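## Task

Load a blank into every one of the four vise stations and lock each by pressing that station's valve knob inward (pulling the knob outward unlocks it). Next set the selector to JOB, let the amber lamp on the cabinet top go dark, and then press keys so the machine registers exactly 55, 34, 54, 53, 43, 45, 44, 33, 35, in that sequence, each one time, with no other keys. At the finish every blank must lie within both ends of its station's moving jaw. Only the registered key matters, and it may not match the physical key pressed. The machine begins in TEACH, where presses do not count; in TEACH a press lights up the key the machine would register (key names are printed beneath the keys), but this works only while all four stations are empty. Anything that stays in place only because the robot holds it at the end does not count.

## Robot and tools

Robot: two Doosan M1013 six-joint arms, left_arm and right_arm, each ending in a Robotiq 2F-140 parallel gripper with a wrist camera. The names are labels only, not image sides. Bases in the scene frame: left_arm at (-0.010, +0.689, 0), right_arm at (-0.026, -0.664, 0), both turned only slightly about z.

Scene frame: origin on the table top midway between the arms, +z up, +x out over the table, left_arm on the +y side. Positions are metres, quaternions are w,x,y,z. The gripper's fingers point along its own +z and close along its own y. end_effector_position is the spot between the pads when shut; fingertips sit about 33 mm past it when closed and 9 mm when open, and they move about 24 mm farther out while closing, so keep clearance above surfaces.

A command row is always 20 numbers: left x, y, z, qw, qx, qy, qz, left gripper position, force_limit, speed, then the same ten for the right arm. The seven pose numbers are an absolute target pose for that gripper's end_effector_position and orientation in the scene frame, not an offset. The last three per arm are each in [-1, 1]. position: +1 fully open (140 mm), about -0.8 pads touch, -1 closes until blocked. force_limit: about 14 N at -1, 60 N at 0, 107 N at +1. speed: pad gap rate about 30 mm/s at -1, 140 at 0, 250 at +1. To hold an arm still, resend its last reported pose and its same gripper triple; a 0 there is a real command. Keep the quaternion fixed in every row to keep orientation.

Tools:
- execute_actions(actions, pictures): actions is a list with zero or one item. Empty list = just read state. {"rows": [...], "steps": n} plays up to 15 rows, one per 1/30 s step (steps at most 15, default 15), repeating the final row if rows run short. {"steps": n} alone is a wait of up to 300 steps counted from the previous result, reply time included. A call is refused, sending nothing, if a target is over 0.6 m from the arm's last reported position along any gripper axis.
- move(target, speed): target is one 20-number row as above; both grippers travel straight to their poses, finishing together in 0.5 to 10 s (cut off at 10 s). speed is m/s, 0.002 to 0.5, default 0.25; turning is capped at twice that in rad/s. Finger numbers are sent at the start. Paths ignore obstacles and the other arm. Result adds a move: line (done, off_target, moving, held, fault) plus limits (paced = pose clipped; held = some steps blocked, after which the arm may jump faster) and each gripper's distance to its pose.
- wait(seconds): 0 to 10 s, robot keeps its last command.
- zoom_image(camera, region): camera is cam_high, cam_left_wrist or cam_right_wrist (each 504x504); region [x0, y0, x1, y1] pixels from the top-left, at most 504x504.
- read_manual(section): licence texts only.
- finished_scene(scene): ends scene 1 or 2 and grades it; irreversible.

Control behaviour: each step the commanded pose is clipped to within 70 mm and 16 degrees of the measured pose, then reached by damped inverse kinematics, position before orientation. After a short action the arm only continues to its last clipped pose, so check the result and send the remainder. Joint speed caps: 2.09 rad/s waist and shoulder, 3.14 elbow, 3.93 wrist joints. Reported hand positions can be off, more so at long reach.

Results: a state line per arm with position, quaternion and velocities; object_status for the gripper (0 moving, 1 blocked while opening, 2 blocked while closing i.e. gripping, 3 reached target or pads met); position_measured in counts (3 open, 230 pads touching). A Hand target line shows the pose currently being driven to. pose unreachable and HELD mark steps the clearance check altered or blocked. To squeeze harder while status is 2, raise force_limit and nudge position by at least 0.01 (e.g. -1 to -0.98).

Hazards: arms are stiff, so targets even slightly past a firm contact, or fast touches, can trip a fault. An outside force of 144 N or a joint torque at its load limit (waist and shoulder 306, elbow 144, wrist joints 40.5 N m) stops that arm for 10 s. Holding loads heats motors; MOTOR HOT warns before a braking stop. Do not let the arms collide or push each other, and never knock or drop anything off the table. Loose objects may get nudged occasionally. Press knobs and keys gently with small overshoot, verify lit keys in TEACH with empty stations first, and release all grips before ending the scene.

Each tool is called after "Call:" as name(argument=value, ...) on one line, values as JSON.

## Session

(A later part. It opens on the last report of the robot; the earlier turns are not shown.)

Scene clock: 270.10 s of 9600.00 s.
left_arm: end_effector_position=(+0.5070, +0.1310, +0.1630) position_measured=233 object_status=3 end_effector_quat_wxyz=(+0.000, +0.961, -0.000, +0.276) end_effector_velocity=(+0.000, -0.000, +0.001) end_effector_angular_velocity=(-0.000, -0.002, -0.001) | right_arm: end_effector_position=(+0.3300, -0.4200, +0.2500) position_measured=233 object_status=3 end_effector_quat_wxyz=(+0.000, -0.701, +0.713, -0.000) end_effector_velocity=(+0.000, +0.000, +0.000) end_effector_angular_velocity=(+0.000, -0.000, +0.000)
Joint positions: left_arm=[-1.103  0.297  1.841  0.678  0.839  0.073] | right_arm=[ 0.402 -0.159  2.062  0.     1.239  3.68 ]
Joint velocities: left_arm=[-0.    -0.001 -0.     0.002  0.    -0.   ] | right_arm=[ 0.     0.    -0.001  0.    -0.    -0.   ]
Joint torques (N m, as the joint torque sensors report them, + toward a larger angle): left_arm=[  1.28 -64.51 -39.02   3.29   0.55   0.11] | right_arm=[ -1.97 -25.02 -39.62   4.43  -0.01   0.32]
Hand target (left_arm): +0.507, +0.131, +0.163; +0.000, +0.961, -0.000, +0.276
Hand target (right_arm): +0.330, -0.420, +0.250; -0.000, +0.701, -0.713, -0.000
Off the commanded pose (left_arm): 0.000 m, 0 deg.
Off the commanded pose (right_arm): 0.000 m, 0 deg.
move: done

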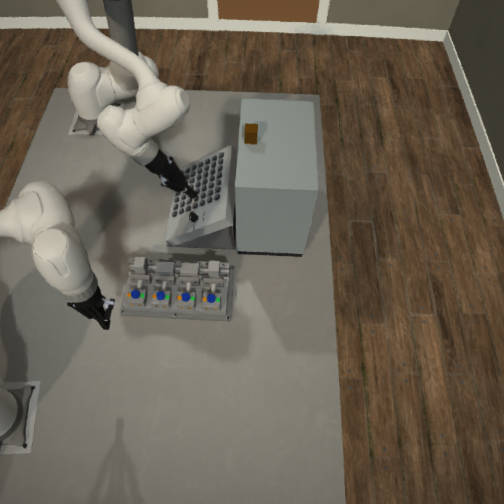

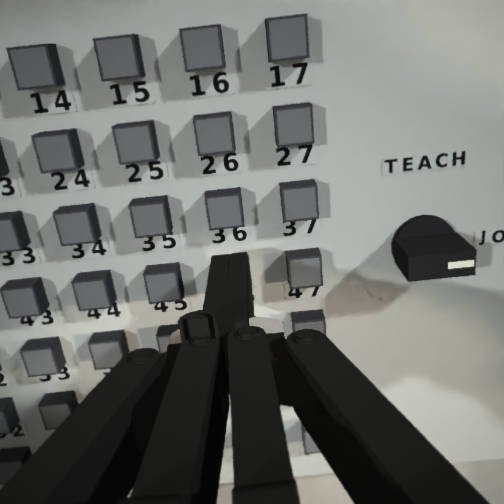

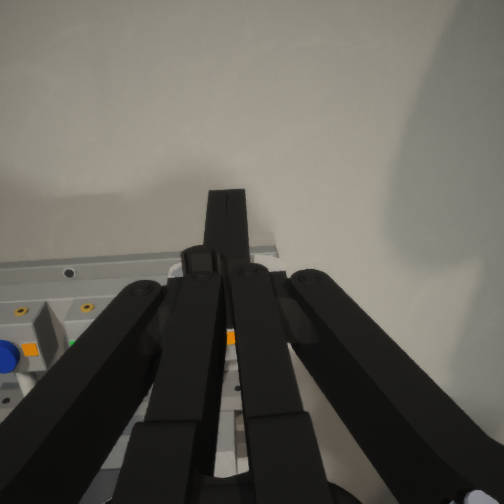

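Keys 46, 25, 45, 44.

Call:
move(target=[0.5134,0.131,0.1527,0,0.961,0,0.276,-1,0,0,0.33,-0.42,0.25,0,0.701,-0.713,0,-1,0,0], speed=0.015)

Call:
execute_actions(actions=[{"rows":[[0.507,0.131,0.163,0,0.961,0,0.276,-1,0,0,0.33,-0.42,0.25,0,0.701,-0.713,0,-1,0,0]],"steps":8}], pictures=false)

Call:
move(target=[0.563,0.165,0.2015,0,0.961,0,0.276,-1,0,0,0.33,-0.42,0.25,0,0.701,-0.713,0,-1,0,0], speed=0.15)

Call:
move(target=[0.5696,0.165,0.191,0,0.961,0,0.276,-1,0,0,0.33,-0.42,0.25,0,0.701,-0.713,0,-1,0,0], speed=0.015)

Call:
execute_actions(actions=[{"rows":[[0.563,0.165,0.2015,0,0.961,0,0.276,-1,0,0,0.33,-0.42,0.25,0,0.701,-0.713,0,-1,0,0]],"steps":8}], pictures=false)

Call:
move(target=[0.507,0.165,0.163,0,0.961,0,0.276,-1,0,0,0.33,-0.42,0.25,0,0.701,-0.713,0,-1,0,0], speed=0.15)

Call:
move(target=[0.5134,0.165,0.1527,0,0.961,0,0.276,-1,0,0,0.33,-0.42,0.25,0,0.701,-0.713,0,-1,0,0], speed=0.015)

Call:
execute_actions(actions=[{"rows":[[0.507,0.165,0.163,0,0.961,0,0.276,-1,0,0,0.33,-0.42,0.25,0,0.701,-0.713,0,-1,0,0]],"steps":8}], pictures=false)

Call:
move(target=[0.507,0.199,0.163,0,0.961,0,0.276,-1,0,0,0.33,-0.42,0.25,0,0.701,-0.713,0,-1,0,0], speed=0.15)

Call:
move(target=[0.5134,0.199,0.1527,0,0.961,0,0.276,-1,0,0,0.33,-0.42,0.25,0,0.701,-0.713,0,-1,0,0], speed=0.015)

Call:
execute_actions(actions=[{"rows":[[0.507,0.199,0.163,0,0.961,0,0.276,-1,0,0,0.33,-0.42,0.25,0,0.701,-0.713,0,-1,0,0]],"steps":8}], pictures=false)

Call:
move(target=[0.535,0.199,0.1823,0,0.961,0,0.276,-1,0,0,0.33,-0.42,0.25,0,0.701,-0.713,0,-1,0,0], speed=0.15)

Scene clock: 299.50 s of 9600.00 s.
left_arm: end_effector_position=(+0.5134, +0.1310, +0.1528) position_measured=233 object_status=3 end_effector_quat_wxyz=(+0.000, +0.961, +0.000, +0.276) end_effector_velocity=(+0.000, +0.001, -0.001) end_effector_angular_velocity=(+0.002, +0.000, +0.000) | right_arm: end_effector_position=(+0.3300, -0.4200, +0.2500) position_measured=233 object_status=3 end_effector_quat_wxyz=(+0.000, -0.701, +0.713, +0.000) end_effector_velocity=(-0.000, +0.000, +0.000) end_effector_angular_velocity=(-0.000, -0.000, +0.001)
Joint positions: left_arm=[-1.094  0.311  1.844  0.687  0.822  0.067] | right_arm=[ 0.402 -0.159  2.062  0.     1.239  3.68 ]
Joint velocities: left_arm=[0.001 0.001 0.    0.001 0.    0.   ] | right_arm=[ 0.001 -0.     0.    -0.    -0.     0.   ]
Joint torques (N m, as the joint torque sensors report them, + toward a larger angle): left_arm=[  3.66 -55.81 -34.33   3.23  -0.54   0.19] | right_arm=[ -2.46 -24.97 -39.88   4.5   -0.26   0.14]
Hand target (left_arm): +0.513, +0.131, +0.153; +0.000, +0.961, -0.000, +0.276
Hand target (right_arm): +0.330, -0.420, +0.250; -0.000, +0.701, -0.713, -0.000
Off the commanded pose (left_arm): 0.000 m, 0 deg.
Off the commanded pose (right_arm): 0.000 m, 0 deg.
After step 90, 25.37 s passed at rest.
move: done

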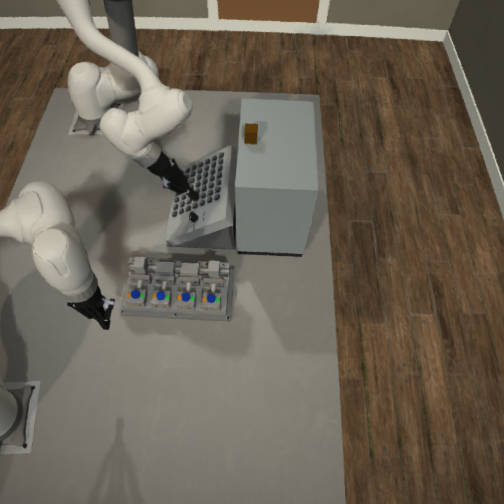

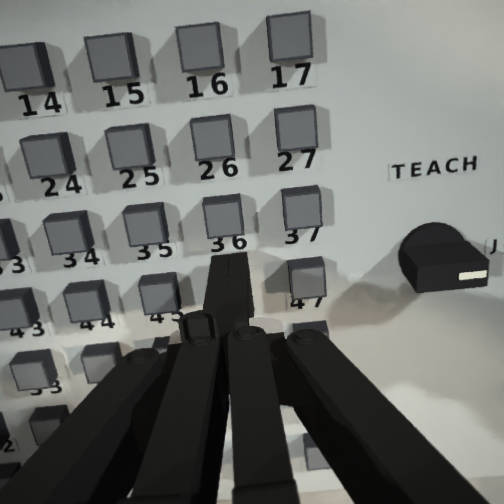

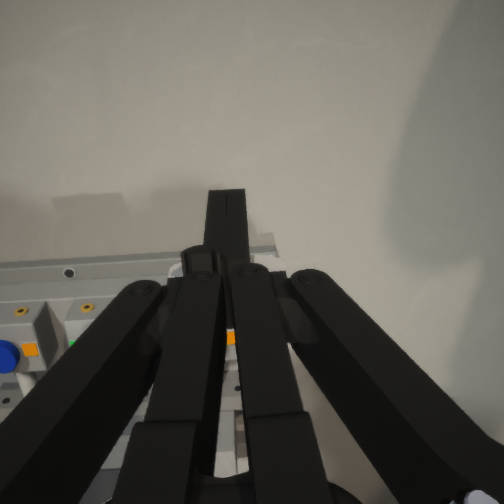

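Scene clock: 299.77 s of 9600.00 s.
left_arm: end_effector_position=(+0.5070, +0.1311, +0.1627) position_measured=233 object_status=3 end_effector_quat_wxyz=(-0.000, +0.961, +0.000, +0.276) end_effector_velocity=(-0.000, -0.003, +0.005) end_effector_angular_velocity=(-0.003, -0.003, -0.004) | right_arm: end_effector_position=(+0.3300, -0.4200, +0.2500) position_measured=233 object_status=3 end_effector_quat_wxyz=(+0.000, -0.701, +0.713, -0.000) end_effector_velocity=(+0.000, -0.000, +0.000) end_effector_angular_velocity=(-0.000, -0.000, -0.000)
Joint positions: left_arm=[-1.102  0.297  1.842  0.679  0.839  0.073] | right_arm=[ 0.402 -0.159  2.062  0.     1.239  3.68 ]
Joint velocities: left_arm=[-0.003 -0.003 -0.005  0.     0.003  0.003] | right_arm=[-0.  0. -0. -0.  0. -0.]
Joint torques (N m, as the joint torque sensors report them, + toward a larger angle): left_arm=[  3.77 -64.87 -39.97   3.46   0.06   0.39] | right_arm=[ -2.65 -25.21 -39.69   4.49  -0.17   0.22]
Hand target (left_arm): +0.507, +0.131, +0.163; -0.000, +0.961, +0.000, +0.276
Hand target (right_arm): +0.330, -0.420, +0.250; -0.000, +0.701, -0.713, -0.000
Off the commanded pose (left_arm): 0.000 m, 0 deg.
Off the commanded pose (right_arm): 0.000 m, 0 deg.
Steps of this call (steps 1 to 8: all 8 steps of this action). Readings (end_effector_position | what the end effector reports):
1: left_arm (+0.5133, +0.1310, +0.1530) | right_arm (+0.3300, -0.4200, +0.2500) | left_arm position_measured=233 object_status=3 | right_arm position_measured=233 object_status=3
2: left_arm (+0.5113, +0.1315, +0.1555) | right_arm (+0.3300, -0.4200, +0.2500) | left_arm position_measured=233 object_status=3 | right_arm position_measured=233 object_status=3
4: left_arm (+0.5080, +0.1313, +0.1614) | right_arm (+0.3300, -0.4200, +0.2500) | left_arm position_measured=233 object_status=3 | right_arm position_measured=233 object_status=3
8: the state above

Scene clock: 300.83 s of 9600.00 s.
left_arm: end_effector_position=(+0.5631, +0.1650, +0.2015) position_measured=233 object_status=3 end_effector_quat_wxyz=(-0.000, +0.961, +0.000, +0.276) end_effector_velocity=(+0.001, +0.000, +0.001) end_effector_angular_velocity=(-0.001, -0.000, +0.001) | right_arm: end_effector_position=(+0.3300, -0.4200, +0.2500) position_measured=233 object_status=3 end_effector_quat_wxyz=(+0.000, -0.701, +0.713, -0.000) end_effector_velocity=(-0.000, -0.000, +0.000) end_effector_angular_velocity=(+0.000, +0.000, +0.000)
Joint positions: left_arm=[-1.002  0.27   1.799  0.63   0.842  0.222] | right_arm=[ 0.402 -0.159  2.062  0.     1.239  3.68 ]
Joint velocities: left_arm=[ 0.001 -0.001 -0.001 -0.001  0.     0.001] | right_arm=[-0. -0.  0.  0.  0. -0.]
Joint torques (N m, as the joint torque sensors report them, + toward a larger angle): left_arm=[  0.74 -62.75 -40.46   3.59   0.21   0.38] | right_arm=[ -0.85 -26.57 -40.11   4.46   0.04   0.27]
Hand target (left_arm): +0.563, +0.165, +0.202; -0.000, +0.961, +0.000, +0.276
Hand target (right_arm): +0.330, -0.420, +0.250; -0.000, +0.701, -0.713, -0.000
Off the commanded pose (left_arm): 0.000 m, 0 deg.
Off the commanded pose (right_arm): 0.000 m, 0 deg.
move: done

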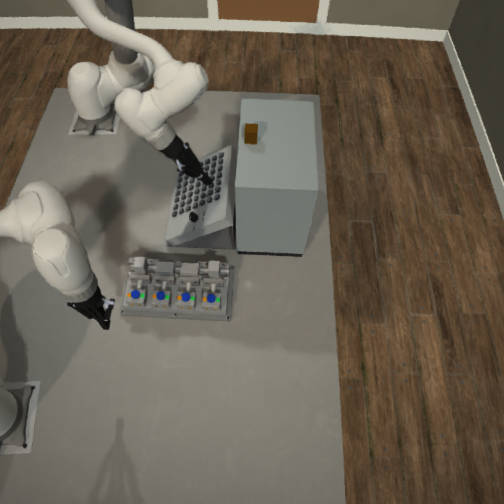

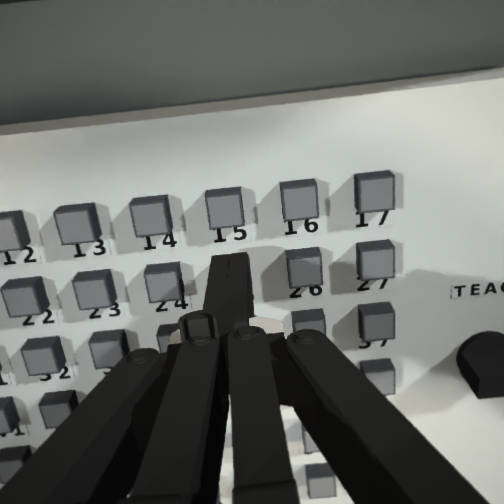

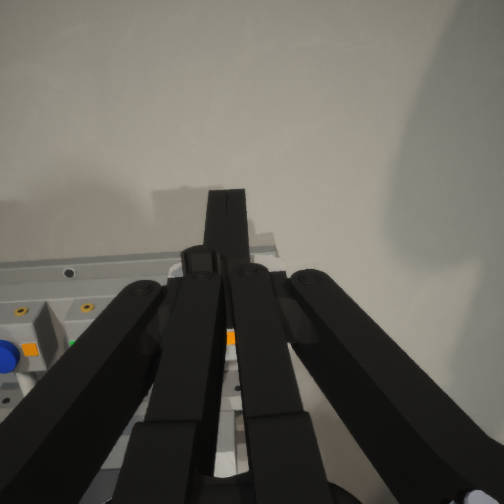

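Scene clock: 301.87 s of 9600.00 s.
left_arm: end_effector_position=(+0.5696, +0.1650, +0.1911) position_measured=233 object_status=3 end_effector_quat_wxyz=(+0.000, +0.961, -0.000, +0.276) end_effector_velocity=(+0.001, +0.000, +0.001) end_effector_angular_velocity=(-0.002, -0.000, +0.002) | right_arm: end_effector_position=(+0.3300, -0.4200, +0.2500) position_measured=233 object_status=3 end_effector_quat_wxyz=(+0.000, -0.701, +0.713, +0.000) end_effector_velocity=(-0.001, +0.000, -0.001) end_effector_angular_velocity=(-0.001, +0.001, +0.001)
Joint positions: left_arm=[-0.994  0.284  1.801  0.637  0.824  0.217] | right_arm=[ 0.402 -0.159  2.062  0.     1.239  3.68 ]
Joint velocities: left_arm=[ 0.002 -0.    -0.001 -0.001 -0.001  0.   ] | right_arm=[ 0.001  0.     0.001 -0.    -0.     0.   ]
Joint torques (N m, as the joint torque sensors report them, + toward a larger angle): left_arm=[  3.08 -57.31 -36.41   3.28  -0.28   0.25] | right_arm=[ -0.85 -24.39 -39.4    4.3   -0.25   0.17]
Hand target (left_arm): +0.570, +0.165, +0.191; +0.000, +0.961, -0.000, +0.276
Hand target (right_arm): +0.330, -0.420, +0.250; -0.000, +0.701, -0.713, -0.000
Off the commanded pose (left_arm): 0.000 m, 0 deg.
Off the commanded pose (right_arm): 0.000 m, 0 deg.
move: done

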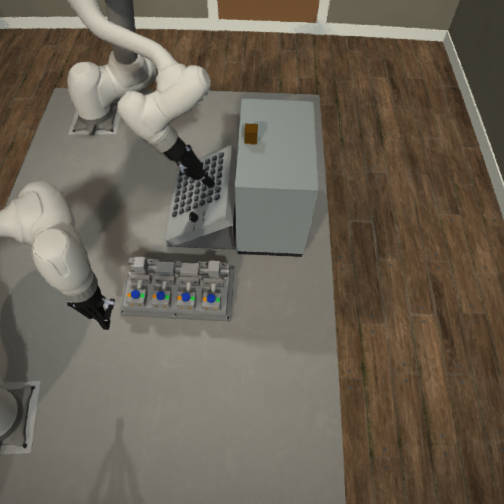

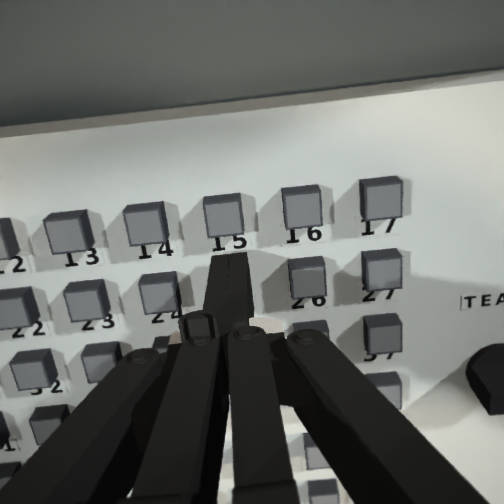

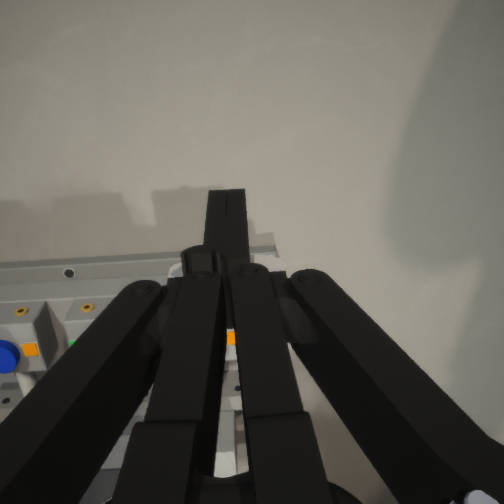

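Scene clock: 302.13 s of 9600.00 s.
left_arm: end_effector_position=(+0.5630, +0.1651, +0.2012) position_measured=233 object_status=3 end_effector_quat_wxyz=(-0.000, +0.961, +0.000, +0.276) end_effector_velocity=(-0.000, +0.000, +0.004) end_effector_angular_velocity=(+0.000, -0.002, -0.000) | right_arm: end_effector_position=(+0.3300, -0.4200, +0.2500) position_measured=233 object_status=3 end_effector_quat_wxyz=(+0.000, -0.701, +0.713, -0.000) end_effector_velocity=(+0.000, +0.000, +0.000) end_effector_angular_velocity=(-0.000, -0.000, -0.000)
Joint positions: left_arm=[-1.002  0.27   1.799  0.63   0.842  0.222] | right_arm=[ 0.402 -0.159  2.062  0.     1.239  3.68 ]
Joint velocities: left_arm=[-0.001 -0.003 -0.002 -0.     0.004  0.002] | right_arm=[-0.  0. -0. -0. -0.  0.]
Joint torques (N m, as the joint torque sensors report them, + toward a larger angle): left_arm=[  0.87 -62.37 -40.56   3.68   0.54   0.48] | right_arm=[ -1.7  -25.55 -39.54   4.62  -0.07   0.17]
Hand target (left_arm): +0.563, +0.165, +0.202; -0.000, +0.961, +0.000, +0.276
Hand target (right_arm): +0.330, -0.420, +0.250; -0.000, +0.701, -0.713, -0.000
Off the commanded pose (left_arm): 0.000 m, 0 deg.
Off the commanded pose (right_arm): 0.000 m, 0 deg.
Steps of this call (steps 1 to 8: all 8 steps of this action). Readings (end_effector_position | what the end effector reports):
1: left_arm (+0.5695, +0.1650, +0.1913) | right_arm (+0.3300, -0.4200, +0.2500) | left_arm position_measured=233 object_status=3 | right_arm position_measured=233 object_status=3
2: left_arm (+0.5674, +0.1655, +0.1938) | right_arm (+0.3300, -0.4200, +0.2500) | left_arm position_measured=233 object_status=3 | right_arm position_measured=233 object_status=3
4: left_arm (+0.5640, +0.1653, +0.1999) | right_arm (+0.3300, -0.4200, +0.2500) | left_arm position_measured=233 object_status=3 | right_arm position_measured=233 object_status=3
8: the state above

Scene clock: 303.17 s of 9600.00 s.
left_arm: end_effector_position=(+0.5070, +0.1650, +0.1630) position_measured=233 object_status=3 end_effector_quat_wxyz=(+0.000, +0.961, -0.000, +0.276) end_effector_velocity=(-0.000, +0.001, -0.001) end_effector_angular_velocity=(+0.001, +0.001, +0.002) | right_arm: end_effector_position=(+0.3300, -0.4200, +0.2500) position_measured=233 object_status=3 end_effector_quat_wxyz=(+0.000, -0.701, +0.713, -0.000) end_effector_velocity=(+0.000, +0.000, -0.000) end_effector_angular_velocity=(+0.000, +0.000, -0.000)
Joint positions: left_arm=[-1.077  0.256  1.897  0.685  0.814  0.084] | right_arm=[ 0.402 -0.159  2.062  0.     1.239  3.68 ]
Joint velocities: left_arm=[ 0.     0.001  0.002  0.     0.    -0.002] | right_arm=[-0.  0. -0.  0. -0.  0.]
Joint torques (N m, as the joint torque sensors report them, + toward a larger angle): left_arm=[  1.   -60.55 -38.28   3.35   0.42  -0.01] | right_arm=[ -0.9  -24.86 -40.02   4.4   -0.22   0.12]
Hand target (left_arm): +0.507, +0.165, +0.163; +0.000, +0.961, -0.000, +0.276
Hand target (right_arm): +0.330, -0.420, +0.250; -0.000, +0.701, -0.713, -0.000
Off the commanded pose (left_arm): 0.000 m, 0 deg.
Off the commanded pose (right_arm): 0.000 m, 0 deg.
move: done

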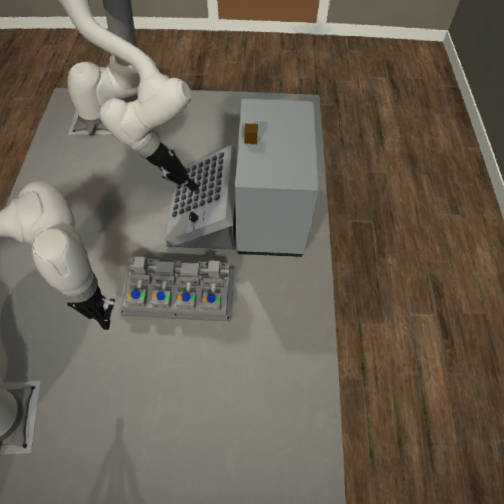

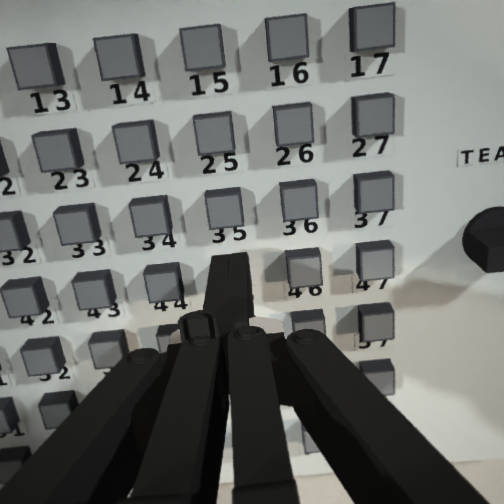

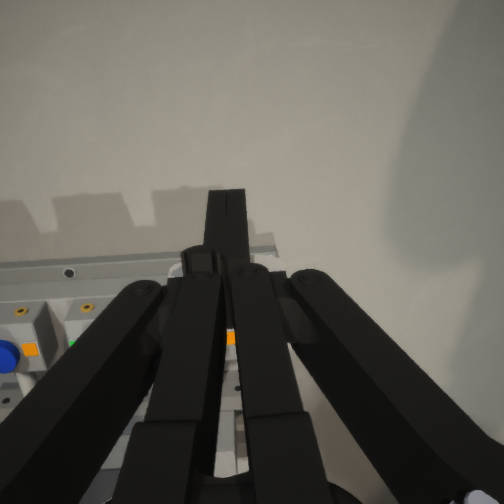

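Scene clock: 304.20 s of 9600.00 s.
left_arm: end_effector_position=(+0.5134, +0.1650, +0.1528) position_measured=233 object_status=3 end_effector_quat_wxyz=(+0.000, +0.961, -0.000, +0.276) end_effector_velocity=(+0.000, -0.000, +0.000) end_effector_angular_velocity=(-0.001, -0.001, -0.001) | right_arm: end_effector_position=(+0.3300, -0.4200, +0.2500) position_measured=233 object_status=3 end_effector_quat_wxyz=(+0.000, -0.701, +0.713, +0.000) end_effector_velocity=(+0.000, -0.000, -0.000) end_effector_angular_velocity=(+0.000, +0.000, -0.001)
Joint positions: left_arm=[-1.068  0.271  1.899  0.695  0.796  0.076] | right_arm=[ 0.402 -0.159  2.062  0.     1.239  3.68 ]
Joint velocities: left_arm=[ 0.    -0.     0.     0.001 -0.001  0.   ] | right_arm=[-0.001  0.001 -0.     0.    -0.    -0.   ]
Joint torques (N m, as the joint torque sensors report them, + toward a larger angle): left_arm=[  1.49 -54.56 -35.02   3.21  -0.12   0.11] | right_arm=[ -3.43 -24.16 -40.25   4.5   -0.26   0.21]
Hand target (left_arm): +0.513, +0.165, +0.153; +0.000, +0.961, -0.000, +0.276
Hand target (right_arm): +0.330, -0.420, +0.250; -0.000, +0.701, -0.713, -0.000
Off the commanded pose (left_arm): 0.000 m, 0 deg.
Off the commanded pose (right_arm): 0.000 m, 0 deg.
move: done

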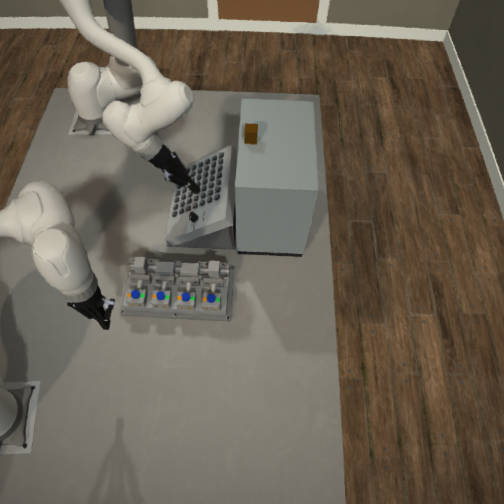

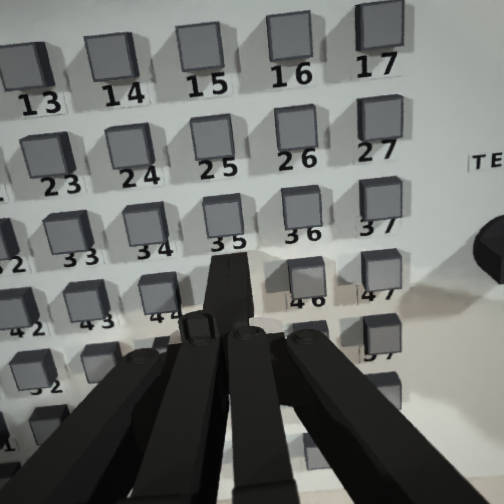

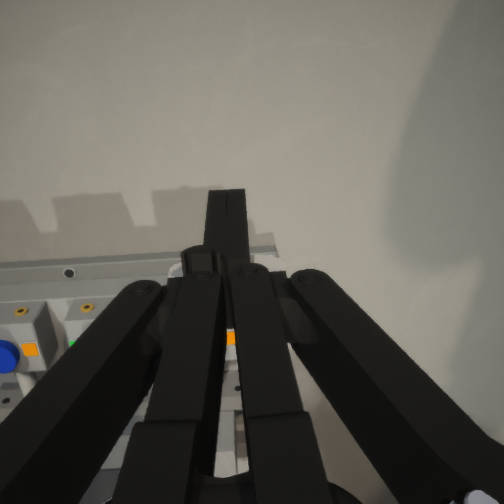

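Scene clock: 304.47 s of 9600.00 s.
left_arm: end_effector_position=(+0.5070, +0.1651, +0.1627) position_measured=233 object_status=3 end_effector_quat_wxyz=(-0.000, +0.961, +0.000, +0.276) end_effector_velocity=(-0.001, -0.001, +0.003) end_effector_angular_velocity=(-0.001, -0.000, -0.001) | right_arm: end_effector_position=(+0.3300, -0.4200, +0.2500) position_measured=233 object_status=3 end_effector_quat_wxyz=(+0.000, -0.701, +0.713, -0.000) end_effector_velocity=(+0.001, -0.000, +0.001) end_effector_angular_velocity=(+0.000, -0.001, -0.001)
Joint positions: left_arm=[-1.077  0.256  1.897  0.686  0.814  0.083] | right_arm=[ 0.402 -0.159  2.062  0.     1.239  3.68 ]
Joint velocities: left_arm=[-0.003 -0.003 -0.002 -0.002  0.004  0.003] | right_arm=[-0.001  0.    -0.001  0.     0.    -0.   ]
Joint torques (N m, as the joint torque sensors report them, + toward a larger angle): left_arm=[  0.68 -60.93 -38.41   3.63   0.34   0.22] | right_arm=[ -2.61 -24.35 -40.11   4.4   -0.09   0.19]
Hand target (left_arm): +0.507, +0.165, +0.163; -0.000, +0.961, +0.000, +0.276
Hand target (right_arm): +0.330, -0.420, +0.250; -0.000, +0.701, -0.713, -0.000
Off the commanded pose (left_arm): 0.000 m, 0 deg.
Off the commanded pose (right_arm): 0.000 m, 0 deg.
Steps of this call (steps 1 to 8: all 8 steps of this action). Readings (end_effector_position | what the end effector reports):
1: left_arm (+0.5133, +0.1650, +0.1530) | right_arm (+0.3300, -0.4200, +0.2500) | left_arm position_measured=233 object_status=3 | right_arm position_measured=233 object_status=3
2: left_arm (+0.5113, +0.1655, +0.1554) | right_arm (+0.3300, -0.4200, +0.2500) | left_arm position_measured=233 object_status=3 | right_arm position_measured=233 object_status=3
4: left_arm (+0.5080, +0.1653, +0.1614) | right_arm (+0.3300, -0.4200, +0.2500) | left_arm position_measured=233 object_status=3 | right_arm position_measured=233 object_status=3
8: the state above

Scene clock: 305.43 s of 9600.00 s.
left_arm: end_effector_position=(+0.5071, +0.1990, +0.1630) position_measured=233 object_status=3 end_effector_quat_wxyz=(-0.000, +0.961, -0.000, +0.276) end_effector_velocity=(+0.000, -0.000, +0.000) end_effector_angular_velocity=(-0.000, -0.001, -0.002) | right_arm: end_effector_position=(+0.3300, -0.4200, +0.2500) position_measured=233 object_status=3 end_effector_quat_wxyz=(+0.000, -0.701, +0.713, -0.000) end_effector_velocity=(-0.000, +0.000, +0.000) end_effector_angular_velocity=(-0.000, -0.001, +0.001)
Joint positions: left_arm=[-1.048  0.216  1.95   0.691  0.789  0.098] | right_arm=[ 0.402 -0.159  2.062  0.     1.239  3.68 ]
Joint velocities: left_arm=[-0.    -0.    -0.     0.001 -0.001  0.001] | right_arm=[ 0.001  0.    -0.001 -0.     0.    -0.   ]
Joint torques (N m, as the joint torque sensors report them, + toward a larger angle): left_arm=[  2.53 -56.02 -38.41   3.35   0.54   0.15] | right_arm=[ -0.5  -25.07 -39.88   4.53  -0.29   0.04]
Hand target (left_arm): +0.507, +0.199, +0.163; -0.000, +0.961, -0.000, +0.276
Hand target (right_arm): +0.330, -0.420, +0.250; -0.000, +0.701, -0.713, -0.000
Off the commanded pose (left_arm): 0.000 m, 0 deg.
Off the commanded pose (right_arm): 0.000 m, 0 deg.
move: done

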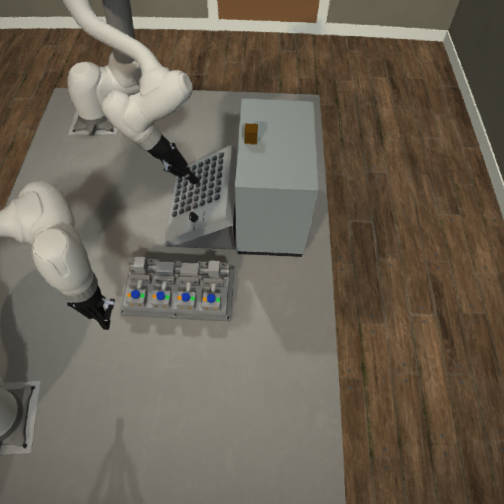

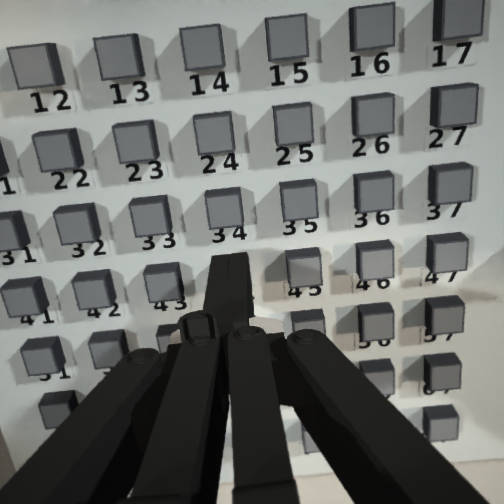

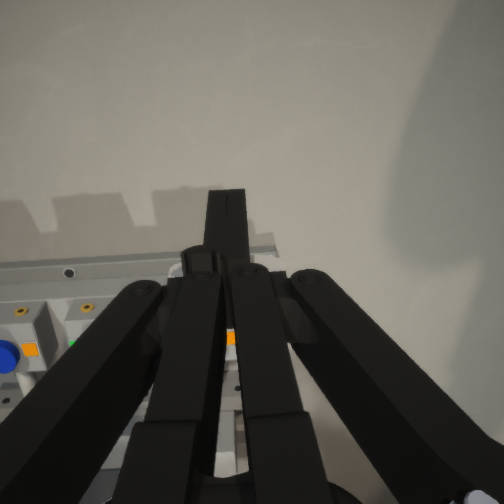

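Scene clock: 306.47 s of 9600.00 s.
left_arm: end_effector_position=(+0.5134, +0.1990, +0.1527) position_measured=233 object_status=3 end_effector_quat_wxyz=(+0.000, +0.961, -0.000, +0.276) end_effector_velocity=(+0.001, +0.000, +0.001) end_effector_angular_velocity=(-0.001, -0.001, -0.000) | right_arm: end_effector_position=(+0.3300, -0.4200, +0.2500) position_measured=233 object_status=3 end_effector_quat_wxyz=(+0.000, -0.701, +0.713, -0.000) end_effector_velocity=(-0.000, +0.000, +0.000) end_effector_angular_velocity=(+0.000, -0.000, +0.001)
Joint positions: left_arm=[-1.039  0.231  1.952  0.702  0.771  0.09 ] | right_arm=[ 0.402 -0.159  2.062 -0.     1.239  3.68 ]
Joint velocities: left_arm=[ 0.001 -0.001 -0.     0.001 -0.    -0.   ] | right_arm=[ 0.001  0.    -0.    -0.    -0.     0.   ]
Joint torques (N m, as the joint torque sensors report them, + toward a larger angle): left_arm=[  1.39 -53.19 -34.96   2.66   0.34   0.24] | right_arm=[ -1.47 -25.58 -39.3    4.48  -0.1    0.35]
Hand target (left_arm): +0.513, +0.199, +0.153; +0.000, +0.961, -0.000, +0.276
Hand target (right_arm): +0.330, -0.420, +0.250; -0.000, +0.701, -0.713, -0.000
Off the commanded pose (left_arm): 0.000 m, 0 deg.
Off the commanded pose (right_arm): 0.000 m, 0 deg.
move: done

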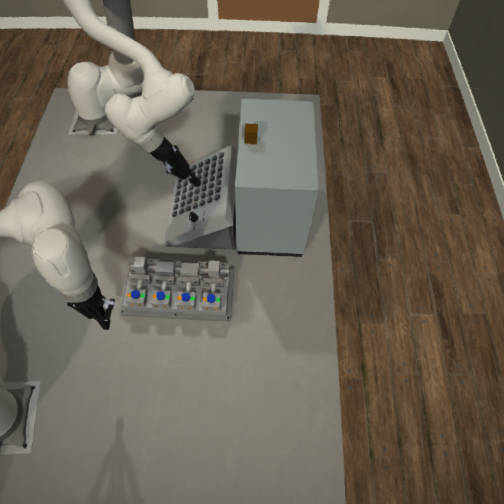

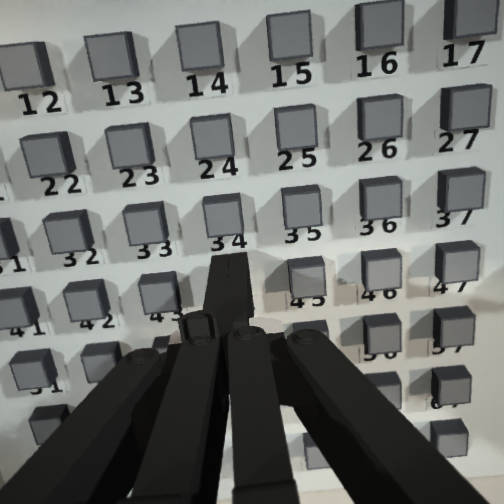

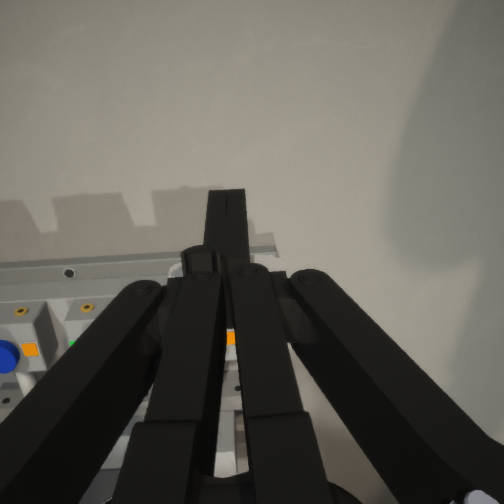

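Scene clock: 306.73 s of 9600.00 s.
left_arm: end_effector_position=(+0.5070, +0.1991, +0.1628) position_measured=233 object_status=3 end_effector_quat_wxyz=(-0.000, +0.961, +0.000, +0.276) end_effector_velocity=(-0.000, -0.000, +0.001) end_effector_angular_velocity=(+0.001, -0.000, -0.001) | right_arm: end_effector_position=(+0.3300, -0.4200, +0.2500) position_measured=233 object_status=3 end_effector_quat_wxyz=(+0.000, -0.701, +0.713, +0.000) end_effector_velocity=(-0.000, +0.000, -0.000) end_effector_angular_velocity=(+0.000, +0.000, +0.001)
Joint positions: left_arm=[-1.048  0.216  1.95   0.692  0.789  0.097] | right_arm=[ 0.402 -0.159  2.062  0.     1.239  3.68 ]
Joint velocities: left_arm=[-0.001 -0.001 -0.001 -0.001  0.002  0.002] | right_arm=[0.001 0.    0.    0.    0.    0.   ]
Joint torques (N m, as the joint torque sensors report them, + toward a larger angle): left_arm=[ -0.24 -53.51 -38.69   3.49   0.12   0.23] | right_arm=[ -0.7  -23.59 -39.25   4.47  -0.18   0.34]
Hand target (left_arm): +0.507, +0.199, +0.163; -0.000, +0.961, +0.000, +0.276
Hand target (right_arm): +0.330, -0.420, +0.250; -0.000, +0.701, -0.713, -0.000
Off the commanded pose (left_arm): 0.000 m, 0 deg.
Off the commanded pose (right_arm): 0.000 m, 0 deg.
Steps of this call (steps 1 to 8: all 8 steps of this action). Readings (end_effector_position | what the end effector reports):
1: left_arm (+0.5133, +0.1990, +0.1530) | right_arm (+0.3300, -0.4200, +0.2500) | left_arm position_measured=233 object_status=3 | right_arm position_measured=233 object_status=3
2: left_arm (+0.5113, +0.1995, +0.1553) | right_arm (+0.3300, -0.4200, +0.2500) | left_arm position_measured=233 object_status=3 | right_arm position_measured=233 object_status=3
4: left_arm (+0.5079, +0.1993, +0.1614) | right_arm (+0.3300, -0.4200, +0.2500) | left_arm position_measured=233 object_status=3 | right_arm position_measured=233 object_status=3
8: the state above

Scene clock: 307.70 s of 9600.00 s.
left_arm: end_effector_position=(+0.5350, +0.1990, +0.1823) position_measured=233 object_status=3 end_effector_quat_wxyz=(-0.000, +0.961, +0.000, +0.276) end_effector_velocity=(+0.000, -0.001, +0.001) end_effector_angular_velocity=(-0.002, -0.001, -0.001) | right_arm: end_effector_position=(+0.3300, -0.4200, +0.2500) position_measured=233 object_status=3 end_effector_quat_wxyz=(+0.000, -0.701, +0.713, +0.000) end_effector_velocity=(+0.000, -0.000, +0.000) end_effector_angular_velocity=(-0.000, -0.000, -0.001)
Joint positions: left_arm=[-1.009  0.222  1.901  0.661  0.802  0.171] | right_arm=[ 0.402 -0.159  2.062  0.     1.239  3.68 ]
Joint velocities: left_arm=[ 0.    -0.001 -0.001 -0.001 -0.001  0.001] | right_arm=[-0.001 -0.    -0.    -0.     0.     0.   ]
Joint torques (N m, as the joint torque sensors report them, + toward a larger angle): left_arm=[  0.44 -57.67 -40.05   3.69   0.35   0.14] | right_arm=[ -2.48 -24.46 -39.73   4.62  -0.2    0.07]
Hand target (left_arm): +0.535, +0.199, +0.182; -0.000, +0.961, +0.000, +0.276
Hand target (right_arm): +0.330, -0.420, +0.250; -0.000, +0.701, -0.713, -0.000
Off the commanded pose (left_arm): 0.000 m, 0 deg.
Off the commanded pose (right_arm): 0.000 m, 0 deg.
move: done

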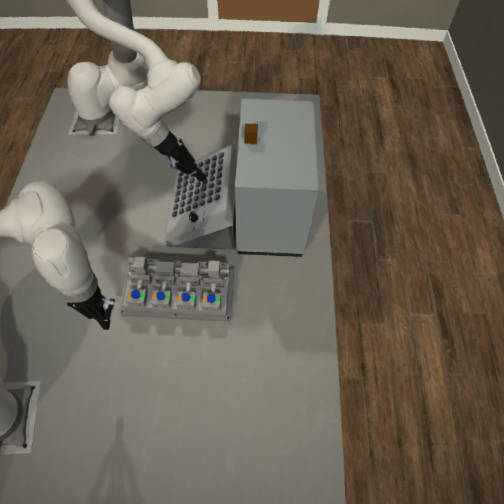

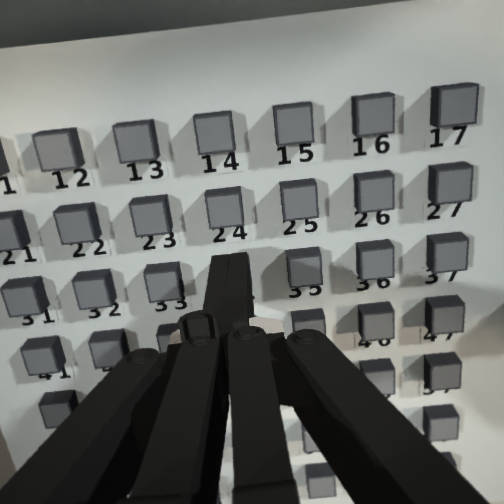

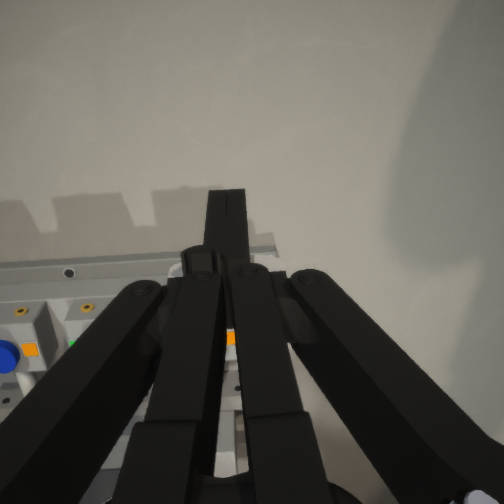

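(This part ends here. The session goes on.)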